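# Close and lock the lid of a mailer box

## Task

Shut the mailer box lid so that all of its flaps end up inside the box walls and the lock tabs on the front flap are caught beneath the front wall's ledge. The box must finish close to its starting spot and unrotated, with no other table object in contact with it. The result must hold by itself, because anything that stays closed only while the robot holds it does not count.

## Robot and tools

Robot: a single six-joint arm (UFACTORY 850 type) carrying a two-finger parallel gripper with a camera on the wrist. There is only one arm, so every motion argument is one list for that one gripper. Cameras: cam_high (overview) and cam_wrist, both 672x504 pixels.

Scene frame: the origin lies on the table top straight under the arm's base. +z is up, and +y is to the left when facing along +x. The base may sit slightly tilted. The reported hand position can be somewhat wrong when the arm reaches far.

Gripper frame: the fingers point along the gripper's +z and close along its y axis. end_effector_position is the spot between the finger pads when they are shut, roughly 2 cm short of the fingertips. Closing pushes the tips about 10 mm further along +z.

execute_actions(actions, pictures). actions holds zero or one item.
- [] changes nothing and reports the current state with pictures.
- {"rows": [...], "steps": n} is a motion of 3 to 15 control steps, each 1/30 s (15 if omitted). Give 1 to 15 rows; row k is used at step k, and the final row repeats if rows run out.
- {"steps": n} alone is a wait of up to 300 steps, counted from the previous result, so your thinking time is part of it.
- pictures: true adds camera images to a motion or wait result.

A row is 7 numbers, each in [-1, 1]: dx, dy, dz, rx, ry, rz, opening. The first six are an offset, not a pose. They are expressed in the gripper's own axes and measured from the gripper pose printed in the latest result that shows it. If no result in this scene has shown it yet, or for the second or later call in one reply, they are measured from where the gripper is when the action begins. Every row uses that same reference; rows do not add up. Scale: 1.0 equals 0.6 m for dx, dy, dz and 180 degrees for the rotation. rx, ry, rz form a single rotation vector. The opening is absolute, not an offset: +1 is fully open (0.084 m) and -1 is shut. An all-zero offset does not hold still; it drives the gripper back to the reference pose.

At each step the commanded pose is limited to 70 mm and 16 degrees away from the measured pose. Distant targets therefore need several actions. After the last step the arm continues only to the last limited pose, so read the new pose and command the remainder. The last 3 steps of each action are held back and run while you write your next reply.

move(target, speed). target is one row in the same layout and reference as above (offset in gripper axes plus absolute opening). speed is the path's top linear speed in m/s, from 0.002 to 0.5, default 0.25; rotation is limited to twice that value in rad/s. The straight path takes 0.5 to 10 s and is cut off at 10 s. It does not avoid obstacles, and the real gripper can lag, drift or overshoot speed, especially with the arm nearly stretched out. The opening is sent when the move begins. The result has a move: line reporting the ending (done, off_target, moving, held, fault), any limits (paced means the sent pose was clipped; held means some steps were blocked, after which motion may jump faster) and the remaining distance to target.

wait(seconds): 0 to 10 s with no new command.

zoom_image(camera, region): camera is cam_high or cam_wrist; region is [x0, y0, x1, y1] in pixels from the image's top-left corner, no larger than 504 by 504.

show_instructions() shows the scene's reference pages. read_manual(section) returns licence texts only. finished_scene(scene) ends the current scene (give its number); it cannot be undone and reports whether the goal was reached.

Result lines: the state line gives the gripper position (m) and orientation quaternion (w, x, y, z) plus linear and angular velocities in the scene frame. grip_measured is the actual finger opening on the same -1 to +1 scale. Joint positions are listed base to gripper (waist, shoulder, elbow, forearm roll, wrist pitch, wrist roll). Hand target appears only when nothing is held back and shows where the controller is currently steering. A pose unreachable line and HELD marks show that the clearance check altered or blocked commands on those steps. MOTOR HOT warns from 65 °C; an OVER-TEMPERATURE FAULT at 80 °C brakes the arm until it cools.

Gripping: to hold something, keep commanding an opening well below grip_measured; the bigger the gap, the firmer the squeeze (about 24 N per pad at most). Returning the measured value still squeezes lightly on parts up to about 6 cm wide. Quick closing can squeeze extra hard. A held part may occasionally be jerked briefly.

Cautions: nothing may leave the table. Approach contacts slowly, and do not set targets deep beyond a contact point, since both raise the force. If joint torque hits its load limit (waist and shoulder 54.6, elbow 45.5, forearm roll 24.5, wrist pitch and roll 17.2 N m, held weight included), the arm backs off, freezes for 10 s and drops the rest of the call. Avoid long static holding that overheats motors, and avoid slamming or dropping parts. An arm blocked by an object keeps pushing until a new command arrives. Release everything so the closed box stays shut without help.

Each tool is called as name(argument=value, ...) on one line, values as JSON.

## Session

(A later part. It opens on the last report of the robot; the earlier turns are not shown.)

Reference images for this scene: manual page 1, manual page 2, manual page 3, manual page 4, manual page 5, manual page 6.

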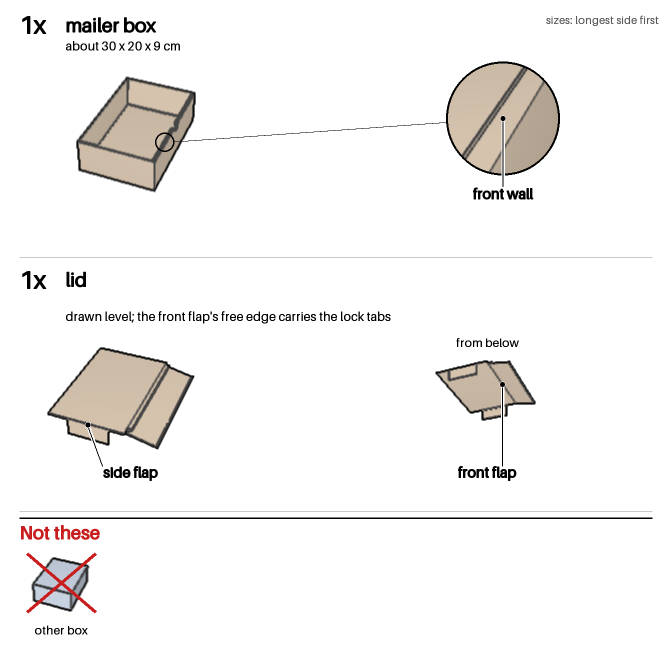

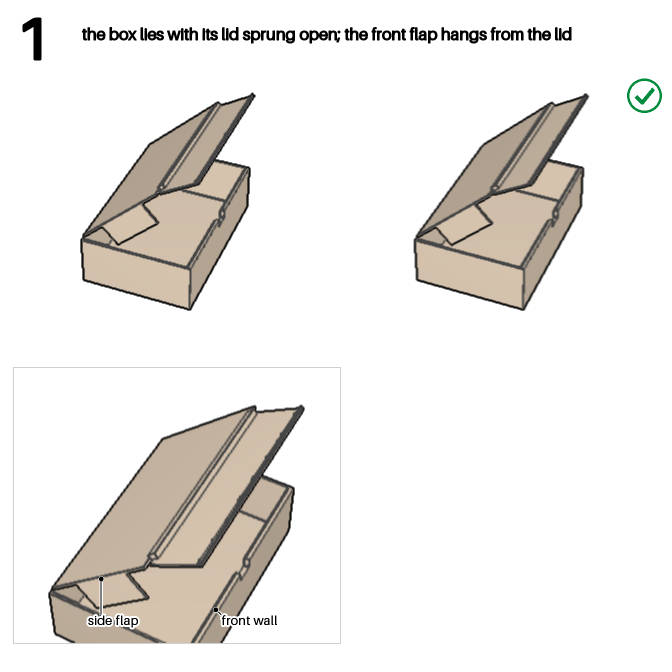

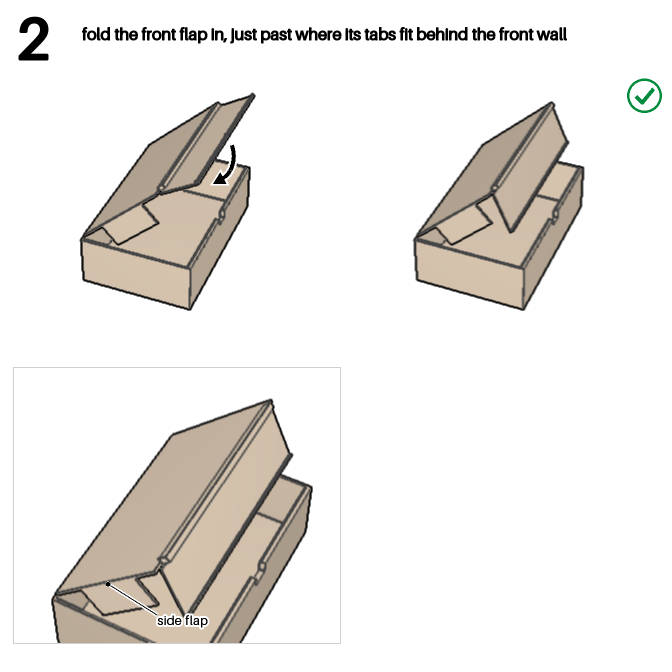

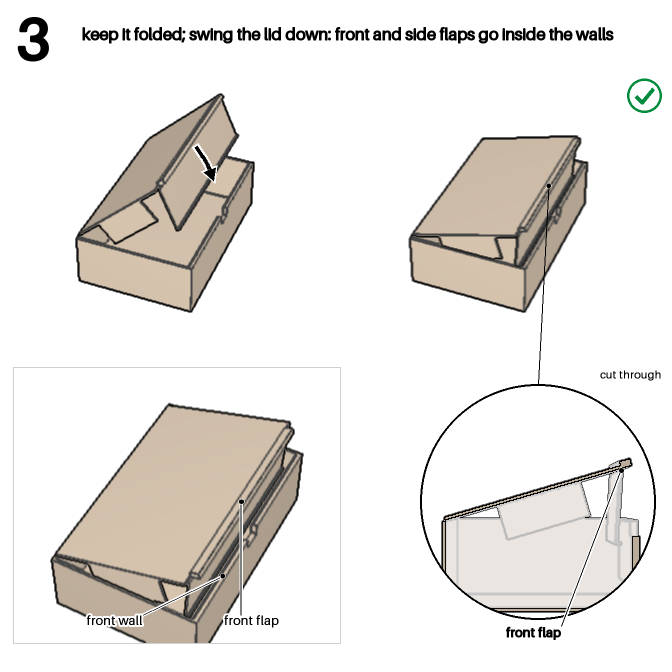

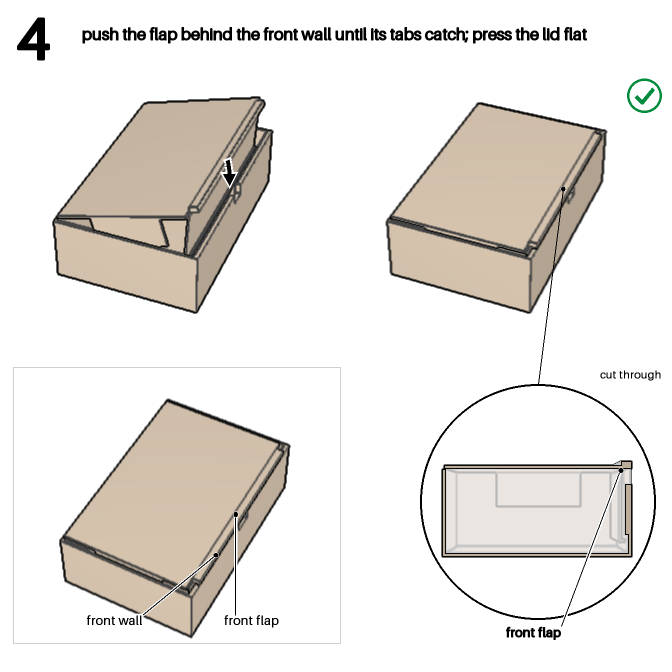

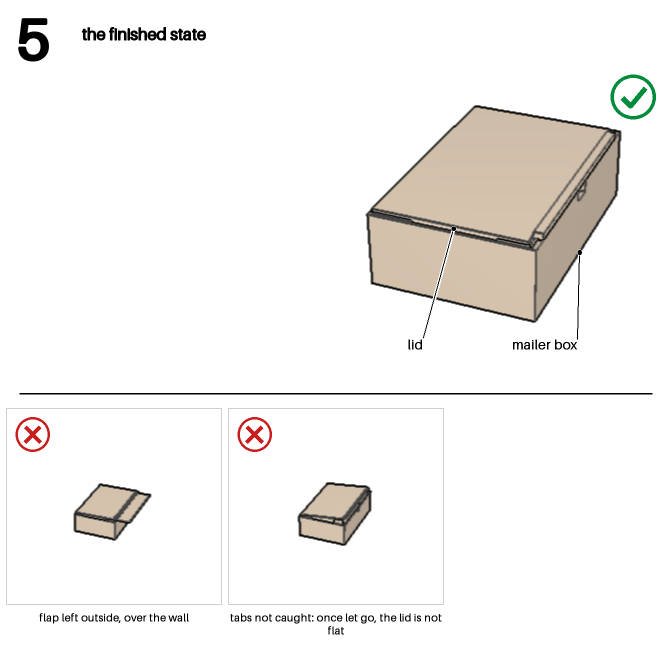

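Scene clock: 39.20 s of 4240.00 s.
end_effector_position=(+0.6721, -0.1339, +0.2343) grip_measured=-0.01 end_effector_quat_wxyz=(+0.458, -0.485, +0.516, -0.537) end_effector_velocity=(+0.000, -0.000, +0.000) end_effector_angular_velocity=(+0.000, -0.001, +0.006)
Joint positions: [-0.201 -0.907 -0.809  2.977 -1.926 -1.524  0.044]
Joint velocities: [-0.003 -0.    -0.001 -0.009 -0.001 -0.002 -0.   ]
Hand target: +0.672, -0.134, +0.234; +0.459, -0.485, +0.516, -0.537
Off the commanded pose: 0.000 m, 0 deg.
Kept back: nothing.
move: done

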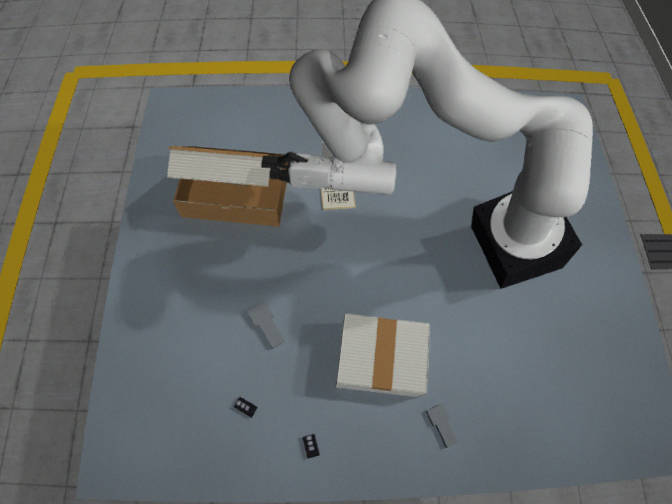

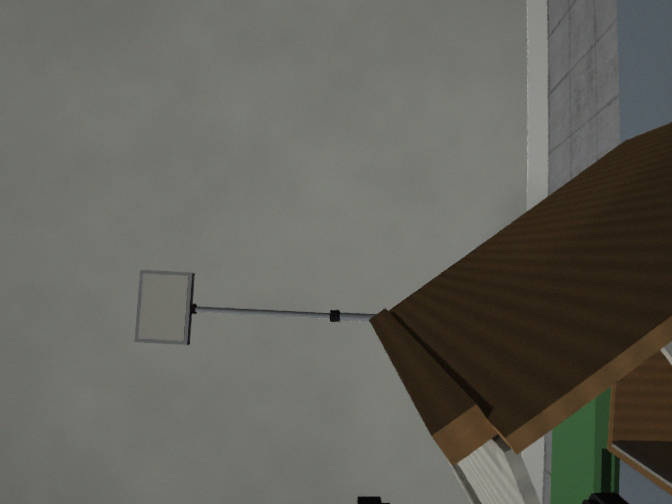

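move(target=[0.005,0.022,0.033,0,0,-0.128,-0.3], speed=0.15)

move(target=[0,0,0,0,0,0,-1])

Scene clock: 41.13 s of 4240.00 s.
end_effector_position=(+0.6913, -0.1397, +0.2212) grip_measured=-0.32 end_effector_quat_wxyz=(-0.342, +0.578, -0.409, +0.618) end_effector_velocity=(+0.000, -0.000, -0.000) end_effector_angular_velocity=(-0.005, +0.000, -0.000)
Joint positions: [-0.198 -0.944 -0.878  2.982 -1.895 -1.92   0.03 ]
Joint velocities: [-0.    -0.001 -0.002  0.     0.001 -0.005  0.   ]
Hand target: +0.691, -0.140, +0.221; -0.342, +0.578, -0.409, +0.618
Off the commanded pose: 0.000 m, 0 deg.
Kept back: nothing.
move: done

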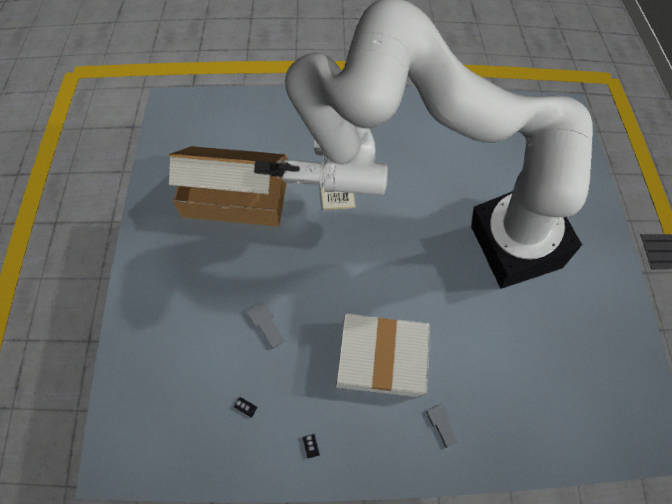

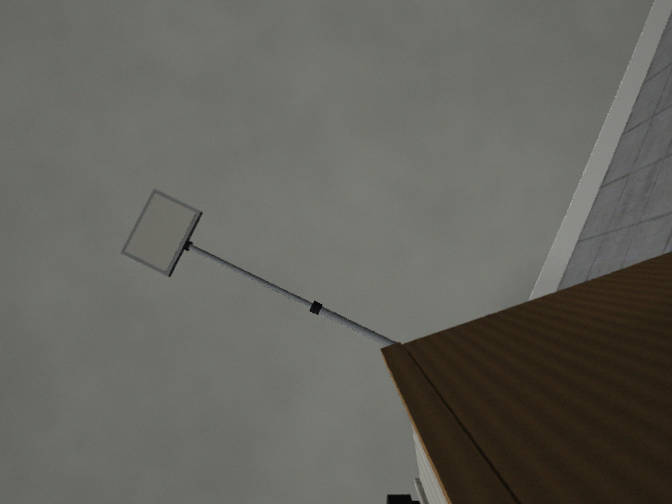

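Scene clock: 41.63 s of 4240.00 s.
end_effector_position=(+0.6914, -0.1396, +0.2214) grip_measured=-0.71 end_effector_quat_wxyz=(-0.342, +0.578, -0.409, +0.618) end_effector_velocity=(+0.000, -0.000, -0.000) end_effector_angular_velocity=(-0.000, +0.001, -0.000)
Joint positions: [-0.198 -0.944 -0.878  2.982 -1.895 -1.92   0.013]
Joint velocities: [-0.    -0.    -0.001 -0.     0.001 -0.     0.   ]
Hand target: +0.691, -0.140, +0.221; -0.342, +0.578, -0.409, +0.618
Off the commanded pose: 0.000 m, 0 deg.
Kept back: nothing.
move: done

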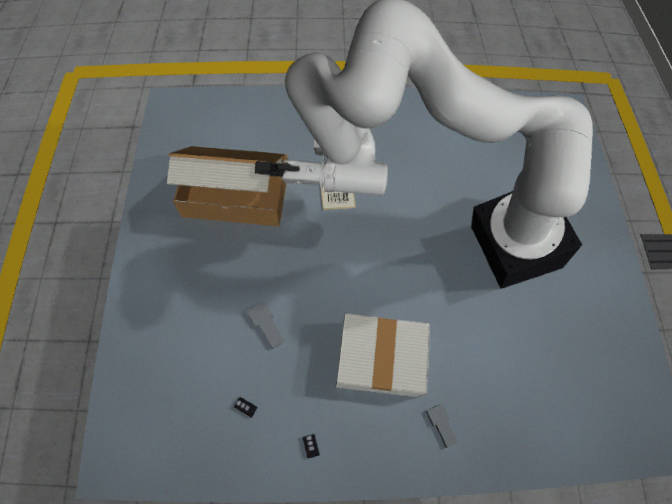

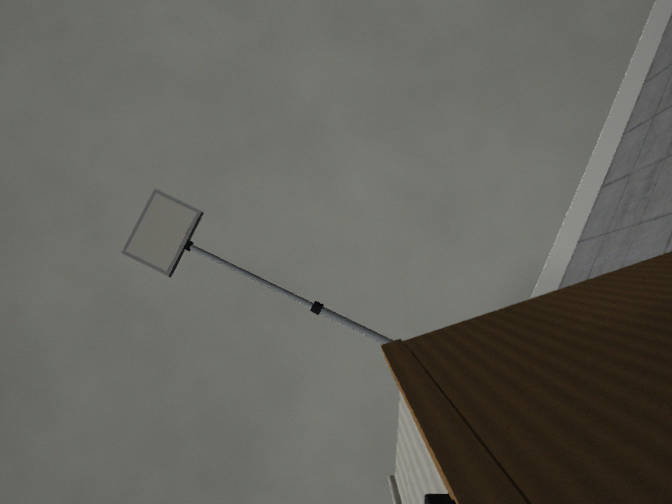

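move(target=[0,0,0,0,0,0,-0.2])

move(target=[-0.035,0,0,0,0,0,-0.2], speed=0.04)

Scene clock: 42.57 s of 4240.00 s.
end_effector_position=(+0.6914, -0.1396, +0.2214) grip_measured=-0.22 end_effector_quat_wxyz=(-0.342, +0.578, -0.409, +0.618) end_effector_velocity=(+0.000, -0.000, +0.001) end_effector_angular_velocity=(-0.000, -0.001, -0.001)
Joint positions: [-0.198 -0.944 -0.878  2.982 -1.895 -1.92   0.035]
Joint velocities: [-0.     0.001  0.     0.001 -0.001  0.     0.   ]
Hand target: +0.691, -0.140, +0.221; -0.342, +0.578, -0.409, +0.618
Off the commanded pose: 0.000 m, 0 deg.
Kept back: nothing.
move: done

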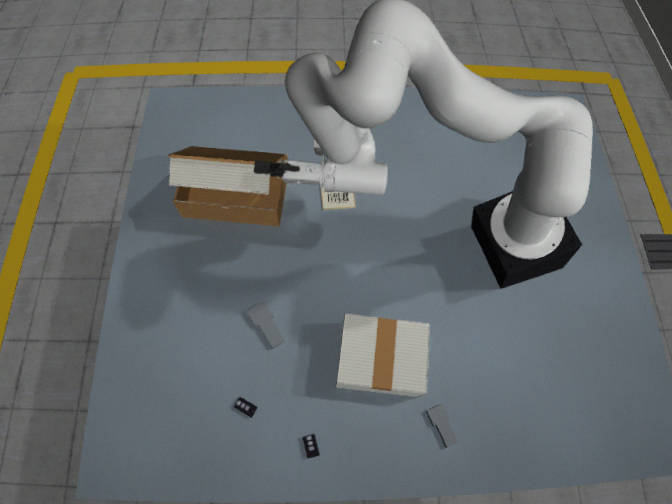

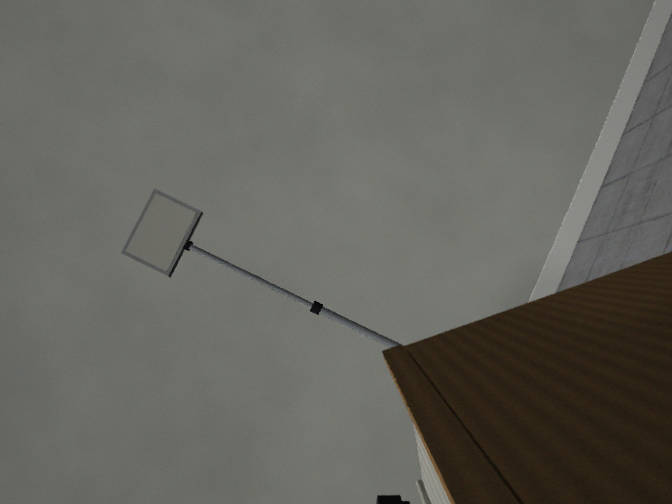

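Scene clock: 43.37 s of 4240.00 s.
end_effector_position=(+0.6934, -0.1209, +0.2123) grip_measured=-0.22 end_effector_quat_wxyz=(-0.342, +0.578, -0.409, +0.618) end_effector_velocity=(+0.000, +0.001, -0.000) end_effector_angular_velocity=(-0.001, -0.000, -0.000)
Joint positions: [-0.153 -0.961 -0.884  3.028 -1.906 -1.918  0.035]
Joint velocities: [ 0.002 -0.001 -0.001  0.002 -0.    -0.    -0.   ]
Hand target: +0.693, -0.121, +0.212; -0.342, +0.578, -0.409, +0.618
Off the commanded pose: 0.000 m, 0 deg.
Kept back: nothing.
move: done

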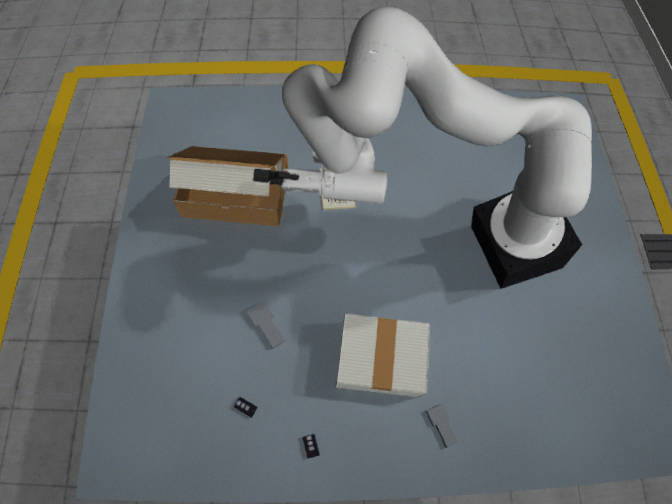

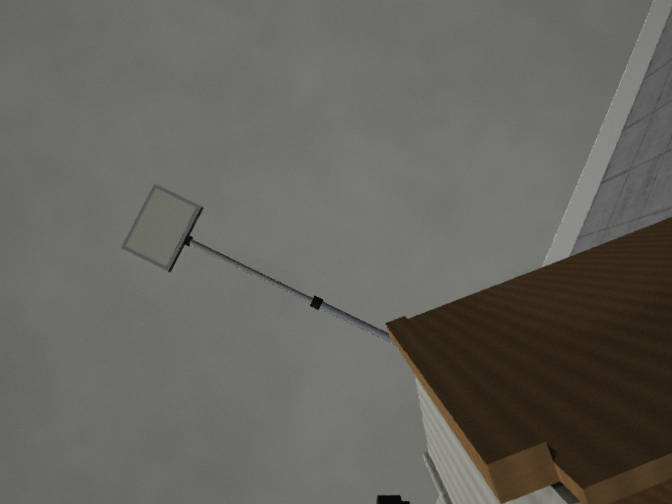

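move(target=[-0.008,0.035,0,0,0,-0.11,-0.2], speed=0.15)

move(target=[0,0,0,0,0,0,-1])

Scene clock: 45.10 s of 4240.00 s.
end_effector_position=(+0.6928, -0.1257, +0.1914) grip_measured=-0.22 end_effector_quat_wxyz=(-0.231, +0.639, -0.303, +0.668) end_effector_velocity=(-0.000, +0.000, -0.000) end_effector_angular_velocity=(-0.005, +0.002, +0.000)
Joint positions: [-0.157 -1.019 -0.927  3.023 -1.922 -2.265  0.035]
Joint velocities: [ 0.    -0.001  0.    -0.     0.    -0.005 -0.   ]
Hand target: +0.693, -0.126, +0.191; -0.231, +0.639, -0.303, +0.668
Off the commanded pose: 0.000 m, 0 deg.
Kept back: nothing.
move: done

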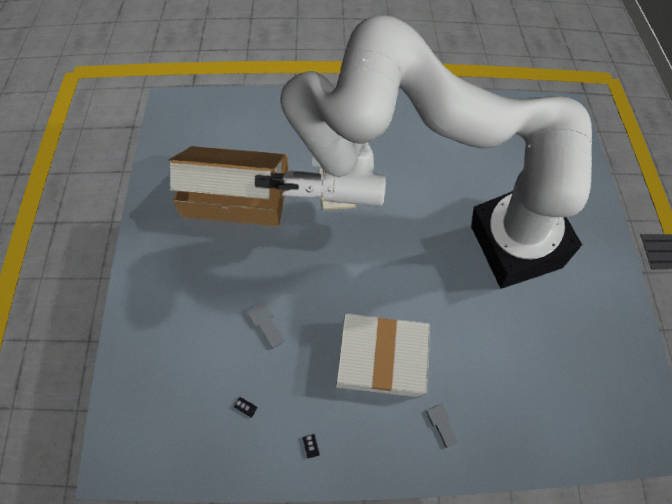

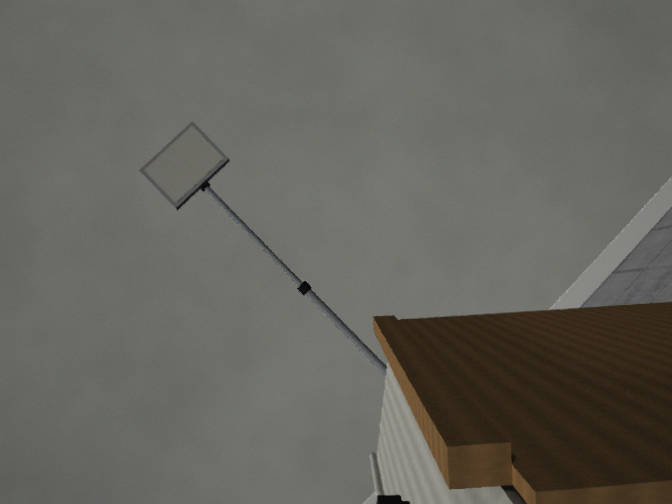

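Scene clock: 45.60 s of 4240.00 s.
end_effector_position=(+0.6929, -0.1256, +0.1916) grip_measured=-0.94 end_effector_quat_wxyz=(-0.231, +0.639, -0.303, +0.668) end_effector_velocity=(+0.000, -0.000, +0.000) end_effector_angular_velocity=(+0.001, +0.000, +0.000)
Joint positions: [-0.157 -1.019 -0.927  3.023 -1.922 -2.265  0.003]
Joint velocities: [-0.     0.    -0.    -0.001  0.     0.001 -0.   ]
Hand target: +0.693, -0.126, +0.191; -0.231, +0.639, -0.303, +0.668
Off the commanded pose: 0.000 m, 0 deg.
Kept back: nothing.
move: done

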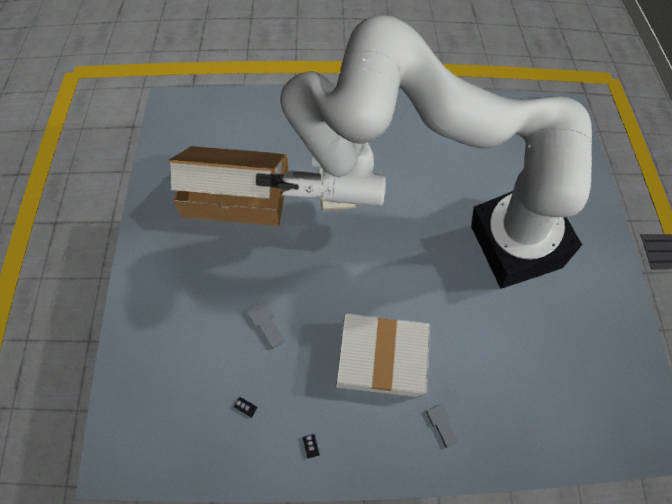

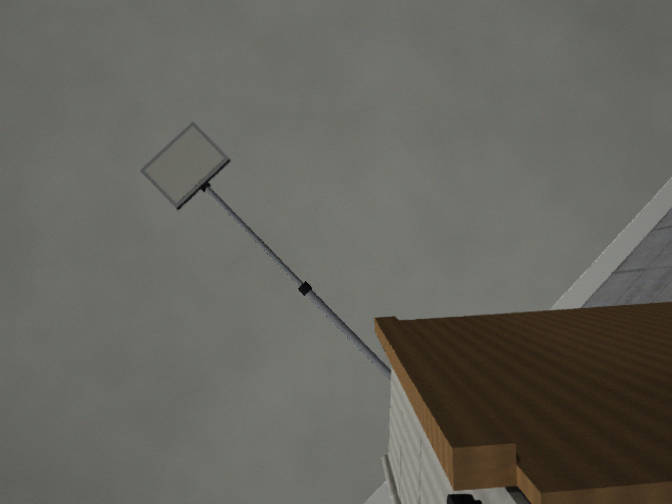

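move(target=[-0.047,0.027,0,0,0,-0.164,-1], speed=0.2)

move(target=[0.003,0.014,0,0,0,-0.128,-1])

move(target=[-0.071,-0.038,0,0,0,0,-1], speed=0.06)

Scene clock: 47.50 s of 4240.00 s.
end_effector_position=(+0.6936, -0.1175, +0.1601) grip_measured=-0.94 end_effector_quat_wxyz=(-0.053, +0.695, -0.130, +0.705) end_effector_velocity=(+0.001, +0.000, +0.000) end_effector_angular_velocity=(-0.006, -0.001, +0.001)
Joint positions: [-0.129 -1.099 -0.987  3.051 -1.942 -2.779  0.003]
Joint velocities: [ 0.    -0.001 -0.002 -0.001 -0.    -0.006 -0.   ]
Hand target: +0.694, -0.118, +0.160; -0.053, +0.695, -0.130, +0.705
Off the commanded pose: 0.000 m, 0 deg.
Kept back: nothing.
move: done

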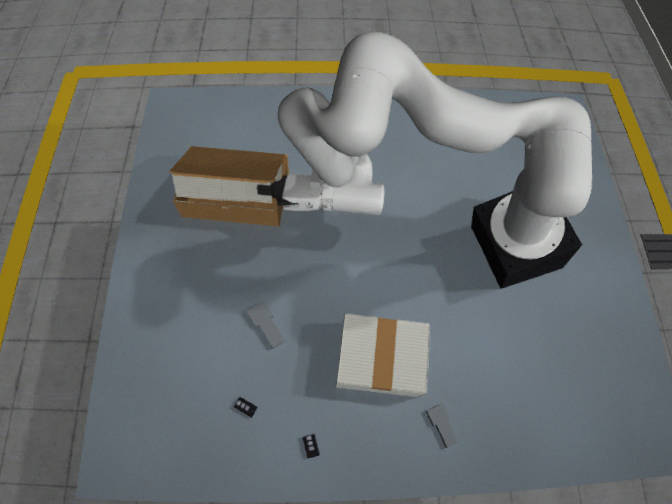

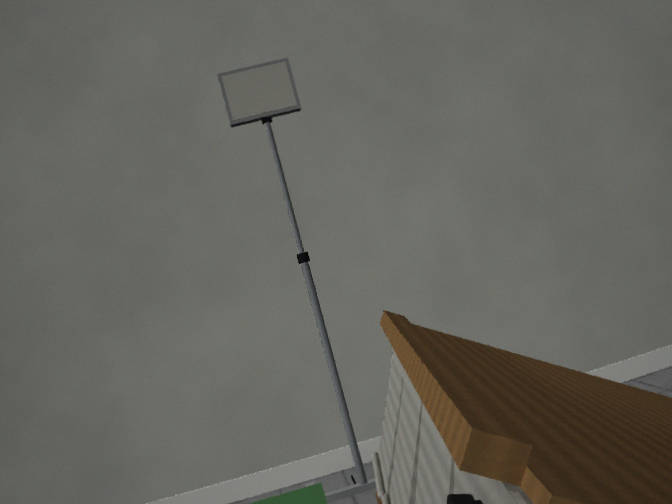

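Scene clock: 48.70 s of 4240.00 s.
end_effector_position=(+0.6926, -0.1260, +0.1595) grip_measured=-0.94 end_effector_quat_wxyz=(+0.088, +0.708, +0.011, +0.701) end_effector_velocity=(-0.000, +0.000, +0.000) end_effector_angular_velocity=(-0.009, +0.001, +0.000)
Joint positions: [-0.148 -1.104 -0.992  3.031 -1.941 -3.183  0.003]
Joint velocities: [-0.     0.     0.001 -0.001 -0.001 -0.009 -0.   ]
Hand target: +0.693, -0.126, +0.160; +0.088, +0.707, +0.011, +0.701
Off the commanded pose: 0.000 m, 0 deg.
Kept back: nothing.
move: done

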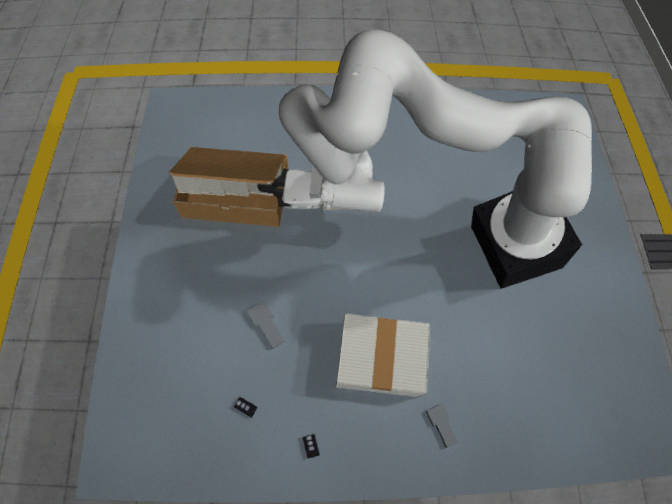

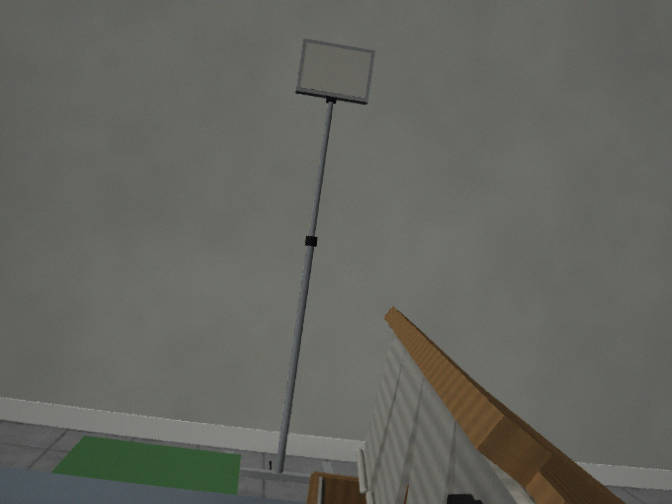

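Scene clock: 49.80 s of 4240.00 s.
end_effector_position=(+0.6942, -0.1098, +0.1142) grip_measured=-0.94 end_effector_quat_wxyz=(+0.088, +0.708, +0.011, +0.701) end_effector_velocity=(+0.000, +0.002, -0.000) end_effector_angular_velocity=(-0.000, -0.003, +0.004)
Joint positions: [-0.099 -1.215 -1.085  3.082 -1.96  -3.178  0.003]
Joint velocities: [ 0.003 -0.002 -0.002 -0.    -0.004 -0.001  0.   ]
Hand target: +0.694, -0.110, +0.114; +0.088, +0.708, +0.011, +0.701
Off the commanded pose: 0.000 m, 0 deg.
Kept back: nothing.
move: done

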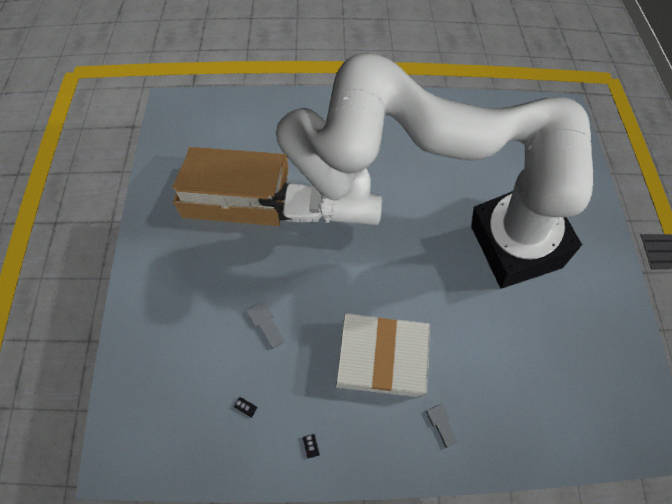

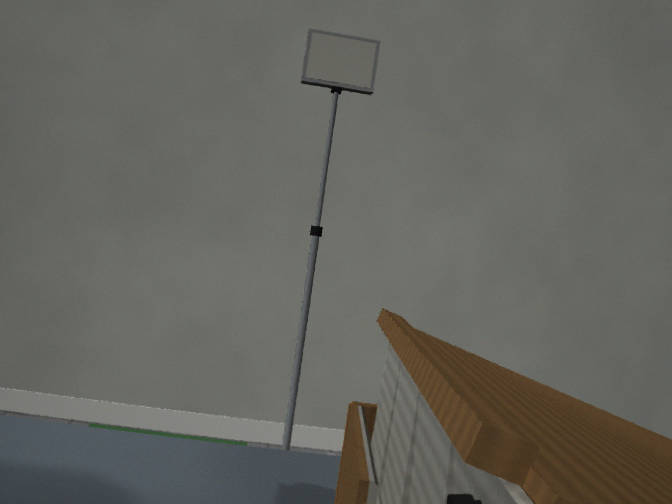

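move(target=[-0.003,-0.005,0,0,0,0.045,-1], speed=0.1)

move(target=[0,0.05,0.153,-0.055,0,0,-1], speed=0.08)

zoom_image(camera="cam_high", region=[120, 100, 320, 250])

Scene clock: 51.03 s of 4240.00 s.
end_effector_position=(+0.6945, -0.1071, +0.1120) grip_measured=-0.94 end_effector_quat_wxyz=(+0.039, +0.707, -0.039, +0.705) end_effector_velocity=(+0.000, -0.000, +0.000) end_effector_angular_velocity=(+0.005, -0.001, -0.000)
Joint positions: [-0.093 -1.22  -1.089  3.089 -1.961 -3.036  0.003]
Joint velocities: [ 0.    -0.    -0.001  0.001 -0.     0.006  0.   ]
Hand target: +0.694, -0.107, +0.112; +0.039, +0.707, -0.039, +0.705
Off the commanded pose: 0.000 m, 0 deg.
Kept back: nothing.
move: done

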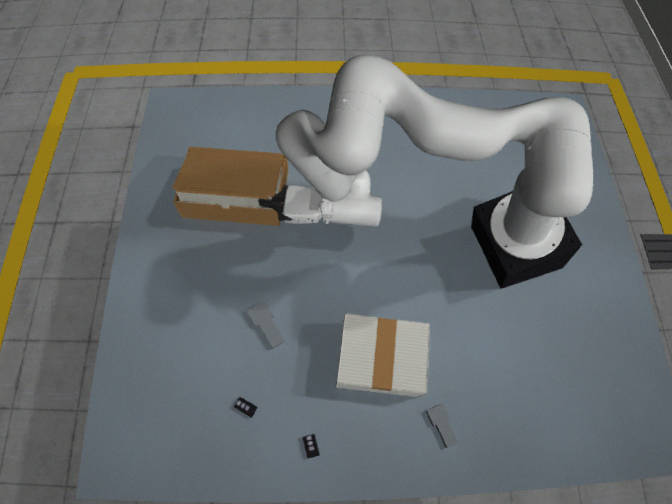

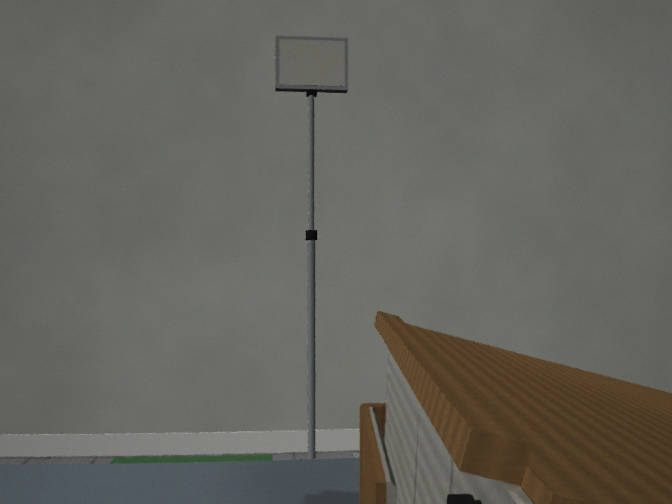

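Scene clock: 52.60 s of 4240.00 s.
end_effector_position=(+0.7822, -0.1470, +0.1116) grip_measured=-0.94 end_effector_quat_wxyz=(+0.100, +0.701, -0.100, +0.699) end_effector_velocity=(+0.001, -0.001, -0.000) end_effector_angular_velocity=(-0.001, +0.000, -0.003)
Joint positions: [-0.063 -1.23  -1.308  3.295 -1.729 -2.999  0.003]
Joint velocities: [-0.    -0.001 -0.003  0.002  0.003 -0.001  0.   ]
Hand target: +0.782, -0.147, +0.112; +0.100, +0.701, -0.100, +0.700
Off the commanded pose: 0.000 m, 0 deg.
Kept back: nothing.
move: done

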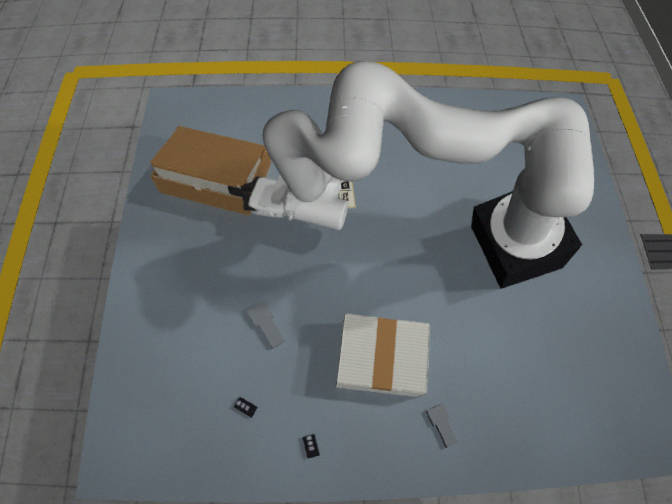

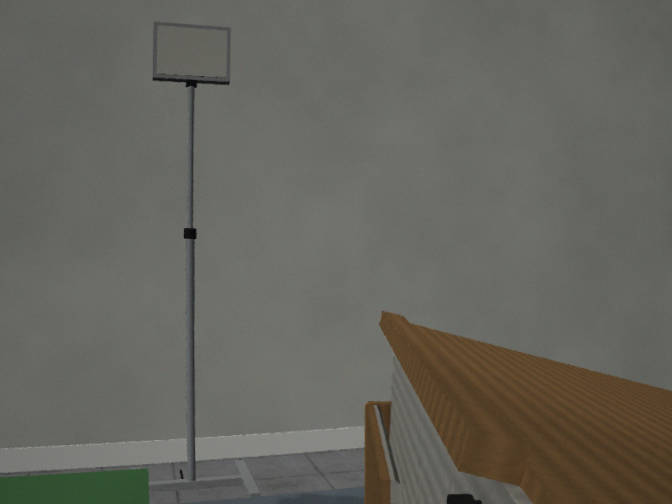

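Region (120, 100, 320, 250) of cam_high's 672x504 image, scaled by 2.520, with more detail than that image has; it fills the top 378 rows of this view, and the rest is white.

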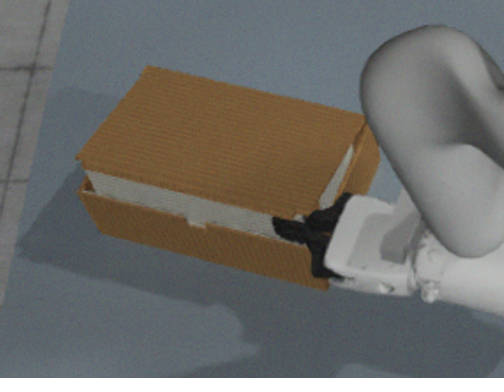

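move(target=[0,-0.003,0.007,0.01,0,0,-1], speed=0.05)

move(target=[-0.002,0,0,0,0,0,-0.65])

move(target=[0,0,-0.03,0,0,0,-0.65], speed=0.04)

Scene clock: 53.53 s of 4240.00 s.
end_effector_position=(+0.7867, -0.1466, +0.1115) grip_measured=-0.94 end_effector_quat_wxyz=(+0.089, +0.702, -0.089, +0.701) end_effector_velocity=(+0.000, +0.000, -0.000) end_effector_angular_velocity=(+0.000, +0.000, +0.004)
Joint positions: [-0.074 -1.233 -1.319  3.252 -1.725 -3.003  0.003]
Joint velocities: [-0.001 -0.001 -0.001 -0.004 -0.    -0.     0.   ]
Hand target: +0.787, -0.146, +0.112; +0.088, +0.702, -0.089, +0.701
Off the commanded pose: 0.000 m, 0 deg.
Kept back: nothing.
move: done

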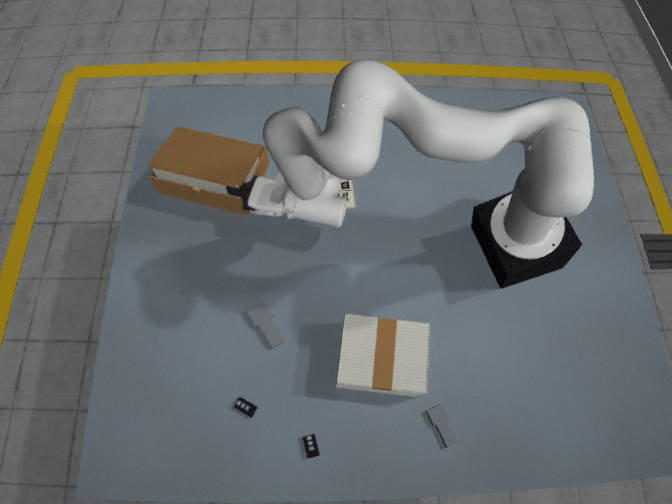

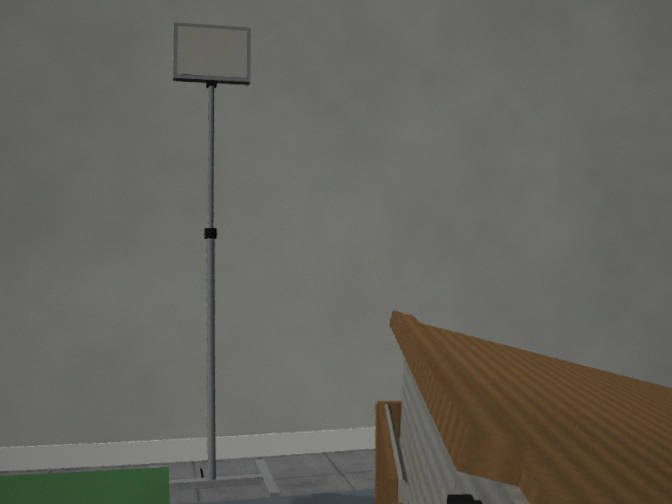

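Scene clock: 54.23 s of 4240.00 s.
end_effector_position=(+0.7867, -0.1466, +0.1104) grip_measured=-0.67 end_effector_quat_wxyz=(+0.089, +0.702, -0.089, +0.701) end_effector_velocity=(+0.000, -0.000, +0.000) end_effector_angular_velocity=(-0.000, -0.001, -0.001)
Joint positions: [-0.074 -1.236 -1.322  3.253 -1.726 -3.003  0.015]
Joint velocities: [-0.    -0.    -0.001  0.001 -0.    -0.     0.   ]
Hand target: +0.787, -0.147, +0.110; +0.089, +0.702, -0.089, +0.701
Off the commanded pose: 0.000 m, 0 deg.
Kept back: nothing.
move: done

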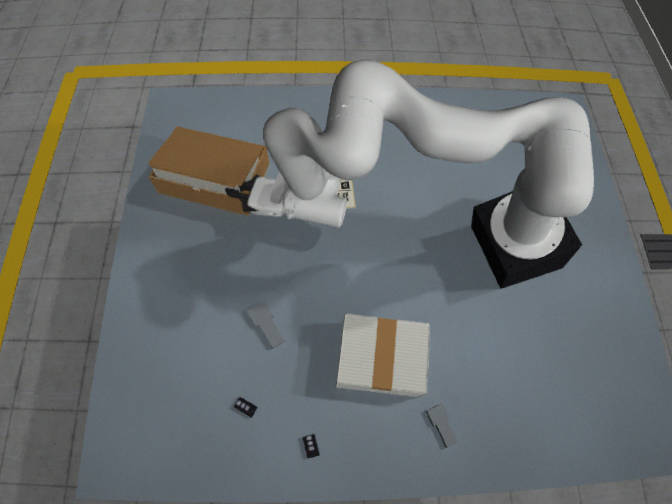

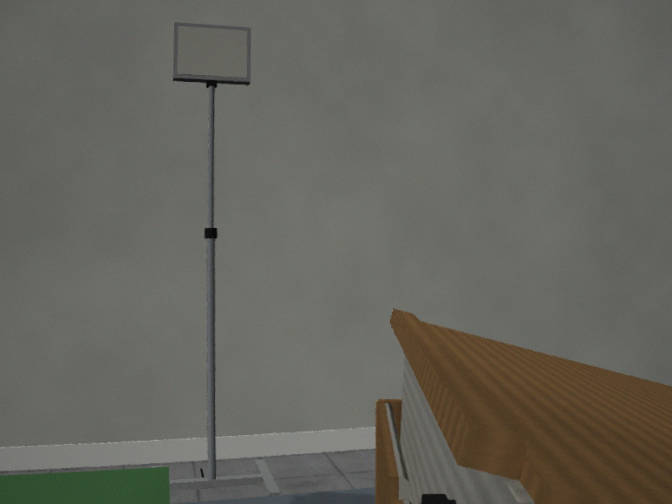

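Scene clock: 54.97 s of 4240.00 s.
end_effector_position=(+0.7694, -0.1421, +0.1105) grip_measured=-0.67 end_effector_quat_wxyz=(+0.089, +0.702, -0.089, +0.701) end_effector_velocity=(-0.001, +0.000, +0.000) end_effector_angular_velocity=(-0.000, -0.000, +0.000)
Joint positions: [-0.07  -1.229 -1.275  3.257 -1.765 -2.999  0.015]
Joint velocities: [ 0.     0.001  0.003  0.    -0.002 -0.     0.   ]
Hand target: +0.769, -0.142, +0.110; +0.089, +0.702, -0.089, +0.701
Off the commanded pose: 0.000 m, 0 deg.
Kept back: nothing.
move: done

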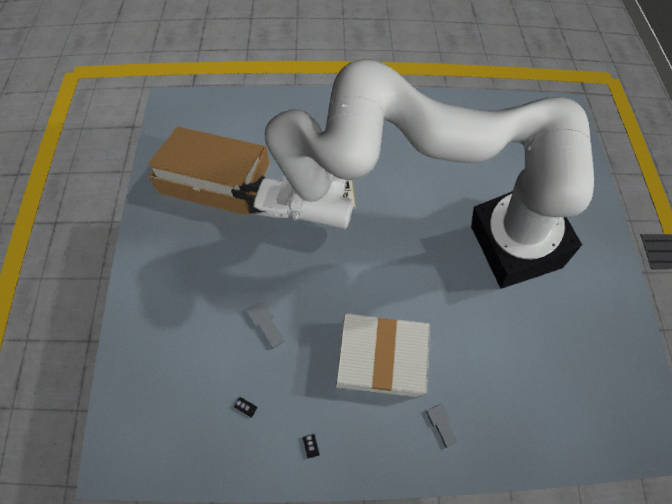

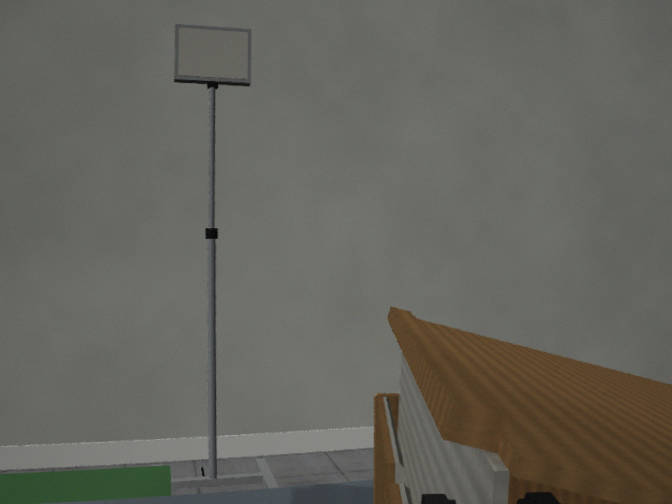

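Clean this time.

move(target=[0,0,-0.07,0,0,0,-0.65], speed=0.08)

move(target=[0.13,0,0,0,-0.25,0,-0.65], speed=0.4)

Scene clock: 56.03 s of 4240.00 s.
end_effector_position=(+0.7290, -0.1316, +0.1107) grip_measured=-0.67 end_effector_quat_wxyz=(+0.089, +0.702, -0.089, +0.701) end_effector_velocity=(-0.001, +0.000, +0.000) end_effector_angular_velocity=(-0.001, -0.002, -0.000)
Joint positions: [-0.061 -1.218 -1.173  3.269 -1.856 -2.988  0.015]
Joint velocities: [ 0.     0.     0.002  0.001 -0.003  0.     0.   ]
Hand target: +0.729, -0.132, +0.111; +0.089, +0.702, -0.089, +0.701
Off the commanded pose: 0.000 m, 0 deg.
Kept back: nothing.
move: done

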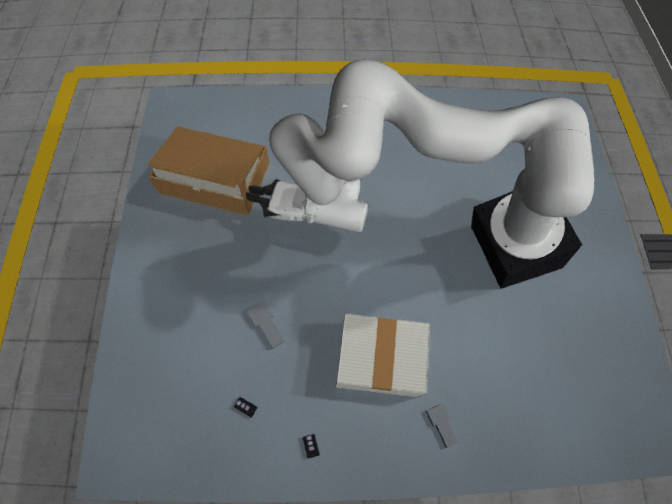

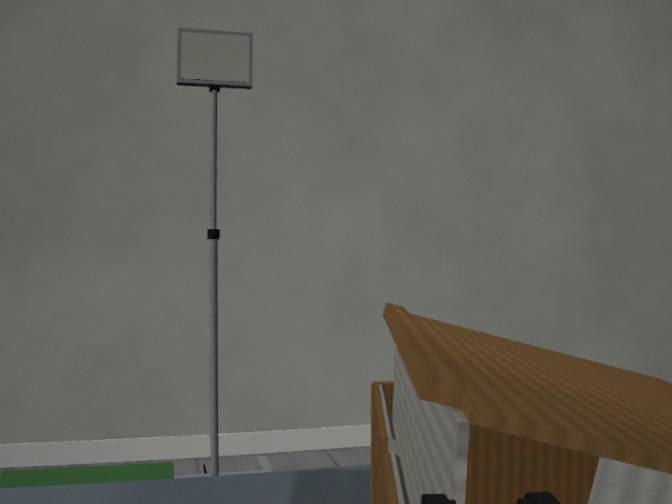

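Scene clock: 57.57 s of 4240.00 s.
end_effector_position=(+0.7295, -0.1317, +0.1882) grip_measured=-0.67 end_effector_quat_wxyz=(+0.048, +0.917, -0.116, +0.379) end_effector_velocity=(+0.001, +0.000, +0.002) end_effector_angular_velocity=(+0.001, +0.001, +0.001)
Joint positions: [-0.136 -0.623 -0.944  3.051 -0.713 -2.941  0.015]
Joint velocities: [-0.001  0.004 -0.002 -0.004  0.007  0.002 -0.   ]
Hand target: +0.730, -0.132, +0.189; +0.048, +0.917, -0.116, +0.379
Off the commanded pose: 0.001 m, 0 deg.
Kept back: nothing.
move: done

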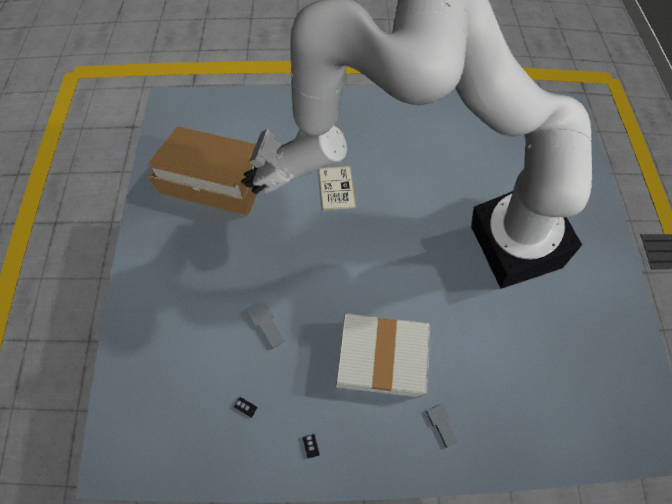

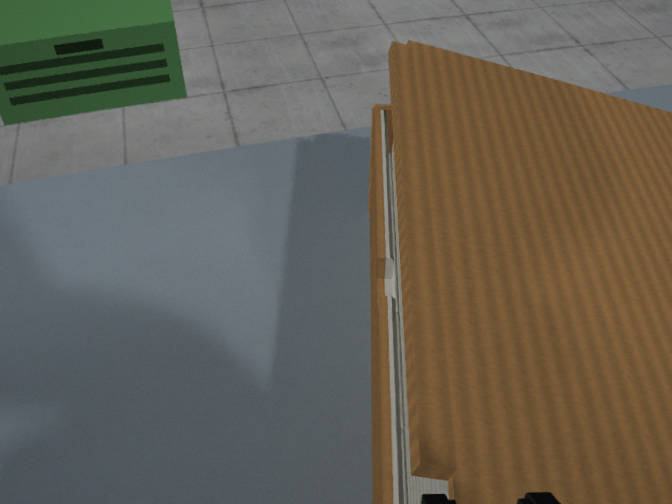

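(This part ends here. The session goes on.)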